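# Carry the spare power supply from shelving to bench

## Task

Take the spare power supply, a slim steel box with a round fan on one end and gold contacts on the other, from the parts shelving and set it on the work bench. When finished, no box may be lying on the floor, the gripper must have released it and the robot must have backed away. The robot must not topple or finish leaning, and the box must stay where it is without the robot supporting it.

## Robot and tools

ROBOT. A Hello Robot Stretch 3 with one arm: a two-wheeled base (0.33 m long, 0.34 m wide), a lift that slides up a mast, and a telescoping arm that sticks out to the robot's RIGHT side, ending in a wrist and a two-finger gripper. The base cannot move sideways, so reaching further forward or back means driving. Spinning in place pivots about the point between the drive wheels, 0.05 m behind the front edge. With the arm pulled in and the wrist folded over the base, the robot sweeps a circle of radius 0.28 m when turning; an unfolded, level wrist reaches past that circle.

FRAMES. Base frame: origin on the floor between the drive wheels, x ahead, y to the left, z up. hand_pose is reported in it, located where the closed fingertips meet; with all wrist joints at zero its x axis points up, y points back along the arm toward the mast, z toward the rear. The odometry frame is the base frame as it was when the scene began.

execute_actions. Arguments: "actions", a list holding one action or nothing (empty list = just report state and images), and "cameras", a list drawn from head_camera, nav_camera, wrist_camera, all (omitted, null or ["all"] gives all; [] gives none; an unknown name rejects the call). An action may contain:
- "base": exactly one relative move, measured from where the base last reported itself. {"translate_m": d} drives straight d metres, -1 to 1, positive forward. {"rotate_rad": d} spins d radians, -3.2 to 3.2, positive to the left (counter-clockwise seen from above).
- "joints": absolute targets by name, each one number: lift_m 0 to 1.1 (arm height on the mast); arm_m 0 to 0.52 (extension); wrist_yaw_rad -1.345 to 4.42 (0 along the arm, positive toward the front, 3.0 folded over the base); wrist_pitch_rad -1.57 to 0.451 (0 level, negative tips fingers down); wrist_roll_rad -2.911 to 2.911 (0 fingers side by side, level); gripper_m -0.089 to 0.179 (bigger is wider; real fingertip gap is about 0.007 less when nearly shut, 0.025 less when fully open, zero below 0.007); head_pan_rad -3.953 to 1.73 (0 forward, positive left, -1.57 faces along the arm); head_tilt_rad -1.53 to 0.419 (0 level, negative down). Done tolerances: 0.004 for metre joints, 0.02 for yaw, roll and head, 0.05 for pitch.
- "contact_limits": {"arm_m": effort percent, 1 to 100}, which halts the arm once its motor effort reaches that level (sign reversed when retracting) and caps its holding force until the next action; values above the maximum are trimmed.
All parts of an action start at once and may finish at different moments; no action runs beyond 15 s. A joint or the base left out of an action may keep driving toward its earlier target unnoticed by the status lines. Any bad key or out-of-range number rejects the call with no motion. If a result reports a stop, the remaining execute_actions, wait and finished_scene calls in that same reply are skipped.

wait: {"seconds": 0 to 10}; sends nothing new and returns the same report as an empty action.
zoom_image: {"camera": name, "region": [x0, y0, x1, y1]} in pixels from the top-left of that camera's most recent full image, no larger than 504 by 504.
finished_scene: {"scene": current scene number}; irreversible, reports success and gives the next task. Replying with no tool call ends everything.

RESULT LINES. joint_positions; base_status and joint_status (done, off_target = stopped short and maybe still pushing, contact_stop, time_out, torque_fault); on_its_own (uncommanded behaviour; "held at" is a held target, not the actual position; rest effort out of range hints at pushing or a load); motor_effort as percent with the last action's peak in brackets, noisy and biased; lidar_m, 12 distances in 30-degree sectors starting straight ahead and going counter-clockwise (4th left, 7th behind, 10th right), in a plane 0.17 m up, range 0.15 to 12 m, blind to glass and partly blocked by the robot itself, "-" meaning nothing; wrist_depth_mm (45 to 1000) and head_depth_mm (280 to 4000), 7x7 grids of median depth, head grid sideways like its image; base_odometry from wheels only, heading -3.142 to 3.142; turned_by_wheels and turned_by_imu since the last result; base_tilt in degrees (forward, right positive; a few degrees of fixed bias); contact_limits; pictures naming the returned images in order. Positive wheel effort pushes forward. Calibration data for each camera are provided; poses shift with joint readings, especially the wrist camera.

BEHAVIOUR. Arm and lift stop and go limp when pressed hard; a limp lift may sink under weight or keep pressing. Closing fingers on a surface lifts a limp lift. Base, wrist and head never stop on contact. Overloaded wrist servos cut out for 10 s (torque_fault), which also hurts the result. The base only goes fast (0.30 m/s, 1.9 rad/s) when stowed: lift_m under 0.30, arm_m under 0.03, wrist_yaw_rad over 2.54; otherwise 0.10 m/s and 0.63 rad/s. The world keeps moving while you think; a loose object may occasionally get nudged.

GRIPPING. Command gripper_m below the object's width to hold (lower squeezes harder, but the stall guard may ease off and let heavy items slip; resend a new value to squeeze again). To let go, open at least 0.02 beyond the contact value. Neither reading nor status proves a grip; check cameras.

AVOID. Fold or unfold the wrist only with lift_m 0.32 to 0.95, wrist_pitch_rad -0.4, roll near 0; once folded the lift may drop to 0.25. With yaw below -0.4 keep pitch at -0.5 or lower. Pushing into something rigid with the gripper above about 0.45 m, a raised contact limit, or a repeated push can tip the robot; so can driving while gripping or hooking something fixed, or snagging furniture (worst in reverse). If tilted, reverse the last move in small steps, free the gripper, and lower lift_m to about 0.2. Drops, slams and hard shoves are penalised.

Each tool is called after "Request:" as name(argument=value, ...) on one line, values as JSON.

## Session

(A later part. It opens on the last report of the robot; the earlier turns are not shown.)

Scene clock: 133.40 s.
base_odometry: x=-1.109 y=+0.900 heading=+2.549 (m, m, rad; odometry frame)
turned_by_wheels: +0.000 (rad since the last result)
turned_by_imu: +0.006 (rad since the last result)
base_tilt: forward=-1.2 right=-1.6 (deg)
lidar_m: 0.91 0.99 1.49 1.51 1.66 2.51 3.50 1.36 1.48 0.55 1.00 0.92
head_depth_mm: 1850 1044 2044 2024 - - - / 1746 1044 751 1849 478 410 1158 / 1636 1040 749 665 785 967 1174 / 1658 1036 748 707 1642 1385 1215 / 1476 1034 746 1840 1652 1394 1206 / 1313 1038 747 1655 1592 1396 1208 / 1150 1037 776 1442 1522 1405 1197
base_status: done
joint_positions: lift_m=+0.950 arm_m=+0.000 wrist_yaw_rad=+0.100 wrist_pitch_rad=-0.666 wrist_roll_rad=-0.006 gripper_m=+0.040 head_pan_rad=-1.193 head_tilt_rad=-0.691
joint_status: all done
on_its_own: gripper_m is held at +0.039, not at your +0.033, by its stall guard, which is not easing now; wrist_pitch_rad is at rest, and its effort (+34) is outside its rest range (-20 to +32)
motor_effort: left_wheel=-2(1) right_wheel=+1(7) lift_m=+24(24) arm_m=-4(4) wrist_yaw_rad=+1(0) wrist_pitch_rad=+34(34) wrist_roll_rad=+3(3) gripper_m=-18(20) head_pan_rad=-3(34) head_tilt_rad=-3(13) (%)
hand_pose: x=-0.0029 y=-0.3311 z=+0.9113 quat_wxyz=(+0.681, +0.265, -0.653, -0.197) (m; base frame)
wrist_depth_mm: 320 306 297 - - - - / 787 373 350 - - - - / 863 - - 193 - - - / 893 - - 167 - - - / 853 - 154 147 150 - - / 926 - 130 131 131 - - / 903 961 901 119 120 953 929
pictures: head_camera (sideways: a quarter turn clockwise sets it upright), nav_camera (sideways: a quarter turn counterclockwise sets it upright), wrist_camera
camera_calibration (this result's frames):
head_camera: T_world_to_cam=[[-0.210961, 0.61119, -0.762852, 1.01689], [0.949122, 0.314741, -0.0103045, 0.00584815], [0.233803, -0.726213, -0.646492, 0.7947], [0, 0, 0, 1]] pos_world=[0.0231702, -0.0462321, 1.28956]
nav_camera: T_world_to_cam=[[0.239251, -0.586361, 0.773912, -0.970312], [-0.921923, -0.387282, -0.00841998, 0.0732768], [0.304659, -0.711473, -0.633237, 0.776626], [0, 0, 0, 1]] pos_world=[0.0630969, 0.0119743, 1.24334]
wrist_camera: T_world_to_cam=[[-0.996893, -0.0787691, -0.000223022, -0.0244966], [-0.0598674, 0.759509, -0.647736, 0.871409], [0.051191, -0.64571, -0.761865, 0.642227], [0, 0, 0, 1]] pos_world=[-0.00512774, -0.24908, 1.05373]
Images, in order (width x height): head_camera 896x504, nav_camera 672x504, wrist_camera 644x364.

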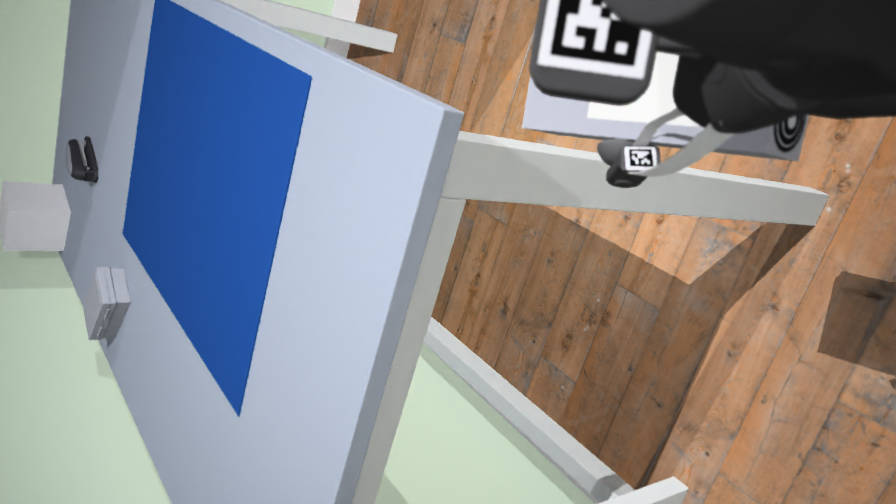

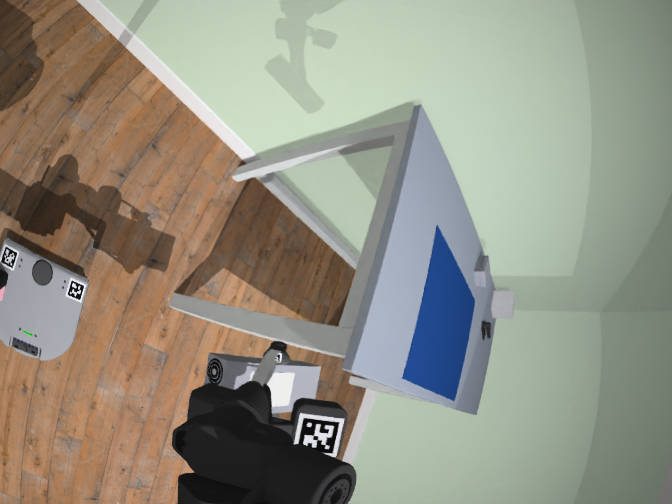

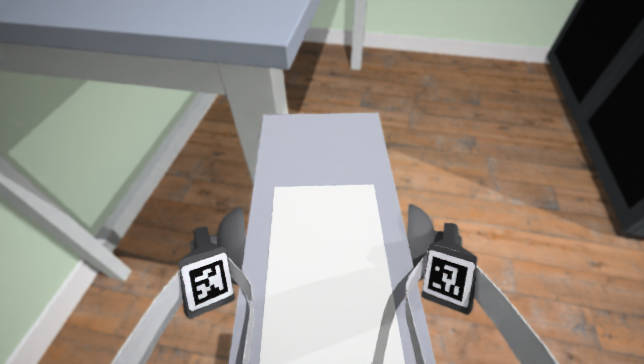

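Request:
execute_actions(actions=[{"base":{"translate_m":0.33},"joints":{"lift_m":1.04}}], cameras=[])

Request:
execute_actions(actions=[{"joints":{"arm_m":0.48}}], cameras=["wrist_camera"])

Scene clock: 142.37 s.
base_odometry: x=-1.383 y=+1.084 heading=+2.549 (m, m, rad; odometry frame)
turned_by_wheels: +0.000 (rad since the last result)
turned_by_imu: +0.002 (rad since the last result)
base_tilt: forward=-1.2 right=-1.6 (deg)
lidar_m: 0.58 0.63 0.96 1.46 1.59 2.47 3.85 1.63 0.59 1.22 0.73 0.58
head_depth_mm: 1605 1039 780 398 375 - 1161 / 1588 1051 749 624 369 323 1222 / 1366 1049 748 1695 1623 1398 1210 / 1140 1040 747 1589 1602 1388 1205 / 954 987 745 1300 1399 1328 1204 / 819 888 775 900 1102 1308 1207 / 718 774 807 901 994 1098 1154
base_status: done
joint_positions: lift_m=+1.040 arm_m=+0.000 wrist_yaw_rad=+0.100 wrist_pitch_rad=-0.666 wrist_roll_rad=-0.006 gripper_m=+0.040 head_pan_rad=-1.193 head_tilt_rad=-0.691
joint_status: all done
on_its_own: gripper_m is held at +0.039, not at your +0.033, by its stall guard, which is not easing now; wrist_pitch_rad is at rest, and its effort (+34) is outside its rest range (-20 to +32)
motor_effort: left_wheel=-3(3) right_wheel=+1(5) lift_m=+29(31) arm_m=-4(4) wrist_yaw_rad=+1(1) wrist_pitch_rad=+34(34) wrist_roll_rad=+3(3) gripper_m=-19(19) head_pan_rad=-3(4) head_tilt_rad=-4(3) (%)
hand_pose: x=-0.0029 y=-0.3310 z=+1.0010 quat_wxyz=(+0.681, +0.265, -0.653, -0.197) (m; base frame)
wrist_depth_mm: 504 501 496 478 477 473 - / 436 414 404 395 398 391 - / 536 566 467 193 361 358 356 / 565 669 - 168 - 484 - / 585 756 154 146 150 - - / 603 776 131 131 131 - - / 608 812 - 118 121 - -
pictures: none
No camera images: the call's "cameras" was empty. Leave "cameras" out to get every camera's image.

Scene clock: 147.07 s.
base_odometry: x=-1.383 y=+1.084 heading=+2.549 (m, m, rad; odometry frame)
turned_by_wheels: +0.000 (rad since the last result)
turned_by_imu: +0.000 (rad since the last result)
base_tilt: forward=-1.3 right=-1.5 (deg)
lidar_m: 0.58 0.63 0.96 1.46 1.59 2.46 3.82 1.62 0.59 1.22 0.72 0.58
head_depth_mm: 1600 1044 705 644 1649 1384 1206 / 1592 1037 748 677 1633 1397 1203 / 1359 1039 744 1722 1641 1397 1208 / 1138 1037 744 1579 1602 1392 1208 / 955 976 747 1287 1399 1328 1203 / 820 886 776 901 1098 1305 1198 / 720 772 811 907 997 1090 1159
base_status: not commanded
joint_positions: lift_m=+1.040 arm_m=+0.480 wrist_yaw_rad=+0.100 wrist_pitch_rad=-0.666 wrist_roll_rad=-0.005 gripper_m=+0.040 head_pan_rad=-1.193 head_tilt_rad=-0.692
joint_status: all done
on_its_own: gripper_m is held at +0.039, not at your +0.033, by its stall guard, which is not easing now; wrist_pitch_rad is at rest, and its effort (+34) is outside its rest range (-20 to +32)
motor_effort: left_wheel=-3(2) right_wheel=+1(1) lift_m=+28(28) arm_m=+3(4) wrist_yaw_rad=+0(0) wrist_pitch_rad=+34(34) wrist_roll_rad=+2(3) gripper_m=-18(19) head_pan_rad=-3(4) head_tilt_rad=-3(3) (%)
hand_pose: x=-0.0030 y=-0.8102 z=+1.0010 quat_wxyz=(+0.681, +0.265, -0.654, -0.197) (m; base frame)
wrist_depth_mm: 460 488 481 468 472 460 - / 400 396 393 391 386 376 383 / 342 336 330 193 327 327 325 / 295 295 279 168 279 286 283 / 260 255 155 146 150 251 251 / 232 233 131 130 131 227 224 / 212 211 202 118 121 205 206
pictures: wrist_camera
camera_calibration (this result's frames):
wrist_camera: T_world_to_cam=[[-0.996943, -0.07813, -0.000934576, -0.0610052], [-0.0589389, 0.759808, -0.64747, 1.29335], [0.051297, -0.645435, -0.76209, 0.401633], [0, 0, 0, 1]] pos_world=[-0.00519226, -0.72824, 1.14343]
Images, in order (width x height): wrist_camera 644x364.

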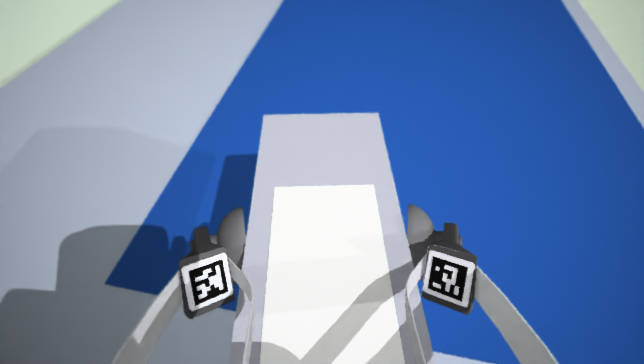

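Request:
execute_actions(actions=[{"joints":{"lift_m":0.975,"arm_m":0.51}}], cameras=[])

Request:
execute_actions(actions=[{"joints":{"gripper_m":0.13}}], cameras=[])

Request:
execute_actions(actions=[{"joints":{"lift_m":1.04}}], cameras=[])

Request:
execute_actions(actions=[{"joints":{"arm_m":0.0}}], cameras=["wrist_camera"])

Scene clock: 153.97 s.
base_odometry: x=-1.383 y=+1.084 heading=+2.549 (m, m, rad; odometry frame)
turned_by_wheels: +0.000 (rad since the last result)
turned_by_imu: +0.000 (rad since the last result)
base_tilt: forward=-1.2 right=-1.6 (deg)
lidar_m: 0.58 0.63 0.95 1.46 1.59 2.46 3.84 1.63 0.59 1.23 0.73 0.58
head_depth_mm: 1607 1105 724 648 1642 1398 1213 / 1592 1046 750 681 1650 1396 1217 / 1369 1049 747 1700 1647 1391 1207 / 1139 1047 748 1580 1602 1382 1208 / 959 988 745 1309 1407 1329 1205 / 819 889 777 902 1098 1298 1206 / 720 776 810 908 990 1099 1160
base_status: not commanded
joint_positions: lift_m=+0.975 arm_m=+0.509 wrist_yaw_rad=+0.099 wrist_pitch_rad=-0.633 wrist_roll_rad=-0.006 gripper_m=+0.040 head_pan_rad=-1.193 head_tilt_rad=-0.692
joint_status: all done
on_its_own: gripper_m is held at +0.039, not at your +0.033, by its stall guard, which is not easing now
motor_effort: left_wheel=-3(2) right_wheel=+1(2) lift_m=+15(25) arm_m=+5(5) wrist_yaw_rad=+1(2) wrist_pitch_rad=+17(35) wrist_roll_rad=+2(3) gripper_m=-18(19) head_pan_rad=-4(3) head_tilt_rad=-2(3) (%)
hand_pose: x=-0.0026 y=-0.8457 z=+0.9431 quat_wxyz=(+0.684, +0.254, -0.658, -0.186) (m; base frame)
wrist_depth_mm: 398 399 394 384 375 372 371 / 316 318 308 306 301 303 302 / 268 263 257 196 254 256 251 / 228 222 217 168 213 219 219 / 198 196 155 147 151 192 190 / 175 175 132 130 131 173 170 / 158 158 137 117 120 154 153
pictures: none
No camera images: the call's "cameras" was empty. Leave "cameras" out to get every camera's image.

Scene clock: 155.37 s.
base_odometry: x=-1.383 y=+1.084 heading=+2.549 (m, m, rad; odometry frame)
turned_by_wheels: +0.000 (rad since the last result)
turned_by_imu: +0.000 (rad since the last result)
base_tilt: forward=-1.2 right=-1.5 (deg)
lidar_m: 0.58 0.63 0.96 1.46 1.59 2.46 3.84 1.62 0.59 1.23 0.73 0.58
head_depth_mm: 1605 1108 725 644 1651 1400 1211 / 1584 1047 748 678 1655 1383 1206 / 1374 1045 747 1712 1640 1403 1213 / 1139 1040 748 1600 1596 1407 1200 / 953 985 745 1298 1403 1327 1203 / 822 883 776 895 1109 1293 1198 / 717 773 812 909 997 1100 1156
base_status: not commanded
joint_positions: lift_m=+0.975 arm_m=+0.510 wrist_yaw_rad=+0.100 wrist_pitch_rad=-0.619 wrist_roll_rad=-0.007 gripper_m=+0.130 head_pan_rad=-1.193 head_tilt_rad=-0.692
joint_status: all done
motor_effort: left_wheel=-2(2) right_wheel=+1(2) lift_m=+19(19) arm_m=+3(5) wrist_yaw_rad=+0(2) wrist_pitch_rad=+10(17) wrist_roll_rad=+3(4) gripper_m=+0(79) head_pan_rad=-3(3) head_tilt_rad=-3(4) (%)
hand_pose: x=-0.0021 y=-0.8482 z=+0.9455 quat_wxyz=(+0.686, +0.250, -0.659, -0.181) (m; base frame)
wrist_depth_mm: 411 409 400 393 389 385 388 / 324 324 318 313 311 309 306 / 269 267 264 198 261 259 255 / 228 225 218 170 215 222 219 / 200 199 192 148 186 198 191 / 175 178 138 132 135 - 171 / 160 156 124 118 120 154 153
pictures: none
No camera images: the call's "cameras" was empty. Leave "cameras" out to get every camera's image.

Scene clock: 156.80 s.
base_odometry: x=-1.383 y=+1.084 heading=+2.549 (m, m, rad; odometry frame)
turned_by_wheels: +0.000 (rad since the last result)
turned_by_imu: +0.000 (rad since the last result)
base_tilt: forward=-1.2 right=-1.6 (deg)
lidar_m: 0.58 0.63 0.96 1.45 1.59 2.46 3.83 1.62 0.59 1.22 0.72 0.58
head_depth_mm: 1597 988 725 648 1658 1388 1217 / 1588 1048 748 678 1634 1399 1202 / 1363 1046 751 1710 1639 1400 1198 / 1137 1041 747 1594 1585 1389 1208 / 957 985 746 1294 1402 1334 1198 / 822 888 773 896 1099 1303 1199 / 719 772 808 913 998 1106 1158
base_status: not commanded
joint_positions: lift_m=+1.040 arm_m=+0.510 wrist_yaw_rad=+0.100 wrist_pitch_rad=-0.619 wrist_roll_rad=-0.007 gripper_m=+0.130 head_pan_rad=-1.193 head_tilt_rad=-0.692
joint_status: all done
motor_effort: left_wheel=-2(3) right_wheel=+1(1) lift_m=+24(23) arm_m=+3(3) wrist_yaw_rad=-1(0) wrist_pitch_rad=+10(10) wrist_roll_rad=+3(3) gripper_m=+1(0) head_pan_rad=-4(4) head_tilt_rad=-3(3) (%)
hand_pose: x=-0.0021 y=-0.8484 z=+1.0103 quat_wxyz=(+0.686, +0.249, -0.659, -0.181) (m; base frame)
wrist_depth_mm: 459 551 540 548 543 535 - / 444 448 442 433 428 432 447 / 372 371 363 363 363 356 352 / 318 316 312 310 306 304 302 / 277 276 270 224 270 273 270 / 243 251 236 200 236 - 239 / 218 214 213 178 210 214 212
pictures: none
No camera images: the call's "cameras" was empty. Leave "cameras" out to get every camera's image.

Scene clock: 161.73 s.
base_odometry: x=-1.383 y=+1.084 heading=+2.549 (m, m, rad; odometry frame)
turned_by_wheels: +0.000 (rad since the last result)
turned_by_imu: +0.000 (rad since the last result)
base_tilt: forward=-1.2 right=-1.5 (deg)
lidar_m: 0.58 0.63 0.95 1.46 1.59 2.46 3.80 1.63 0.59 1.23 0.72 0.58
head_depth_mm: 1592 1038 732 670 - - 1164 / 1602 1044 750 681 1610 1392 1207 / 1364 1048 750 708 1615 1398 1203 / 1143 1042 748 1589 1602 1393 1213 / 953 984 746 1298 1412 1326 1205 / 824 885 776 900 1107 1296 1206 / 721 771 808 908 998 1091 1152
base_status: not commanded
joint_positions: lift_m=+1.040 arm_m=+0.000 wrist_yaw_rad=+0.100 wrist_pitch_rad=-0.618 wrist_roll_rad=-0.006 gripper_m=+0.130 head_pan_rad=-1.193 head_tilt_rad=-0.692
joint_status: all done
motor_effort: left_wheel=-3(2) right_wheel=+1(1) lift_m=+24(24) arm_m=-4(4) wrist_yaw_rad=+0(0) wrist_pitch_rad=+9(10) wrist_roll_rad=+3(3) gripper_m=+1(1) head_pan_rad=-3(3) head_tilt_rad=-3(3) (%)
hand_pose: x=-0.0021 y=-0.3392 z=+1.0104 quat_wxyz=(+0.686, +0.249, -0.660, -0.181) (m; base frame)
wrist_depth_mm: 512 568 564 514 548 548 - / 457 441 452 442 440 435 - / 522 483 398 391 375 362 - / 565 652 - - - 423 - / 575 707 - - - - - / 596 721 - - - - - / 587 911 - - - - -
pictures: wrist_camera
camera_calibration (this result's frames):
wrist_camera: T_world_to_cam=[[-0.996867, -0.0790848, -0.00115739, -0.023419], [-0.0569655, 0.728051, -0.683152, 0.966944], [0.0548696, -0.680946, -0.730275, 0.668524], [0, 0, 0, 1]] pos_world=[-0.00494482, -0.250607, 1.14875]
Images, in order (width x height): wrist_camera 644x364.

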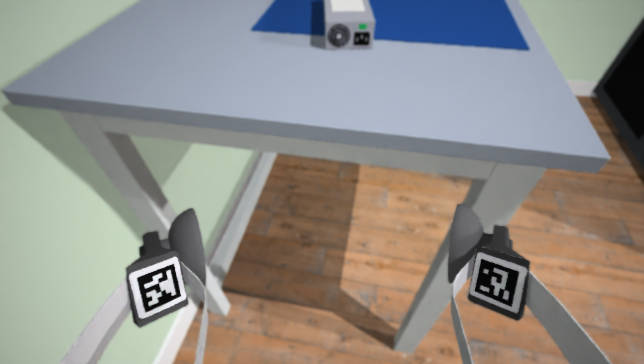

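Request:
finished_scene(scene=2)

The scene is finished: the task was done.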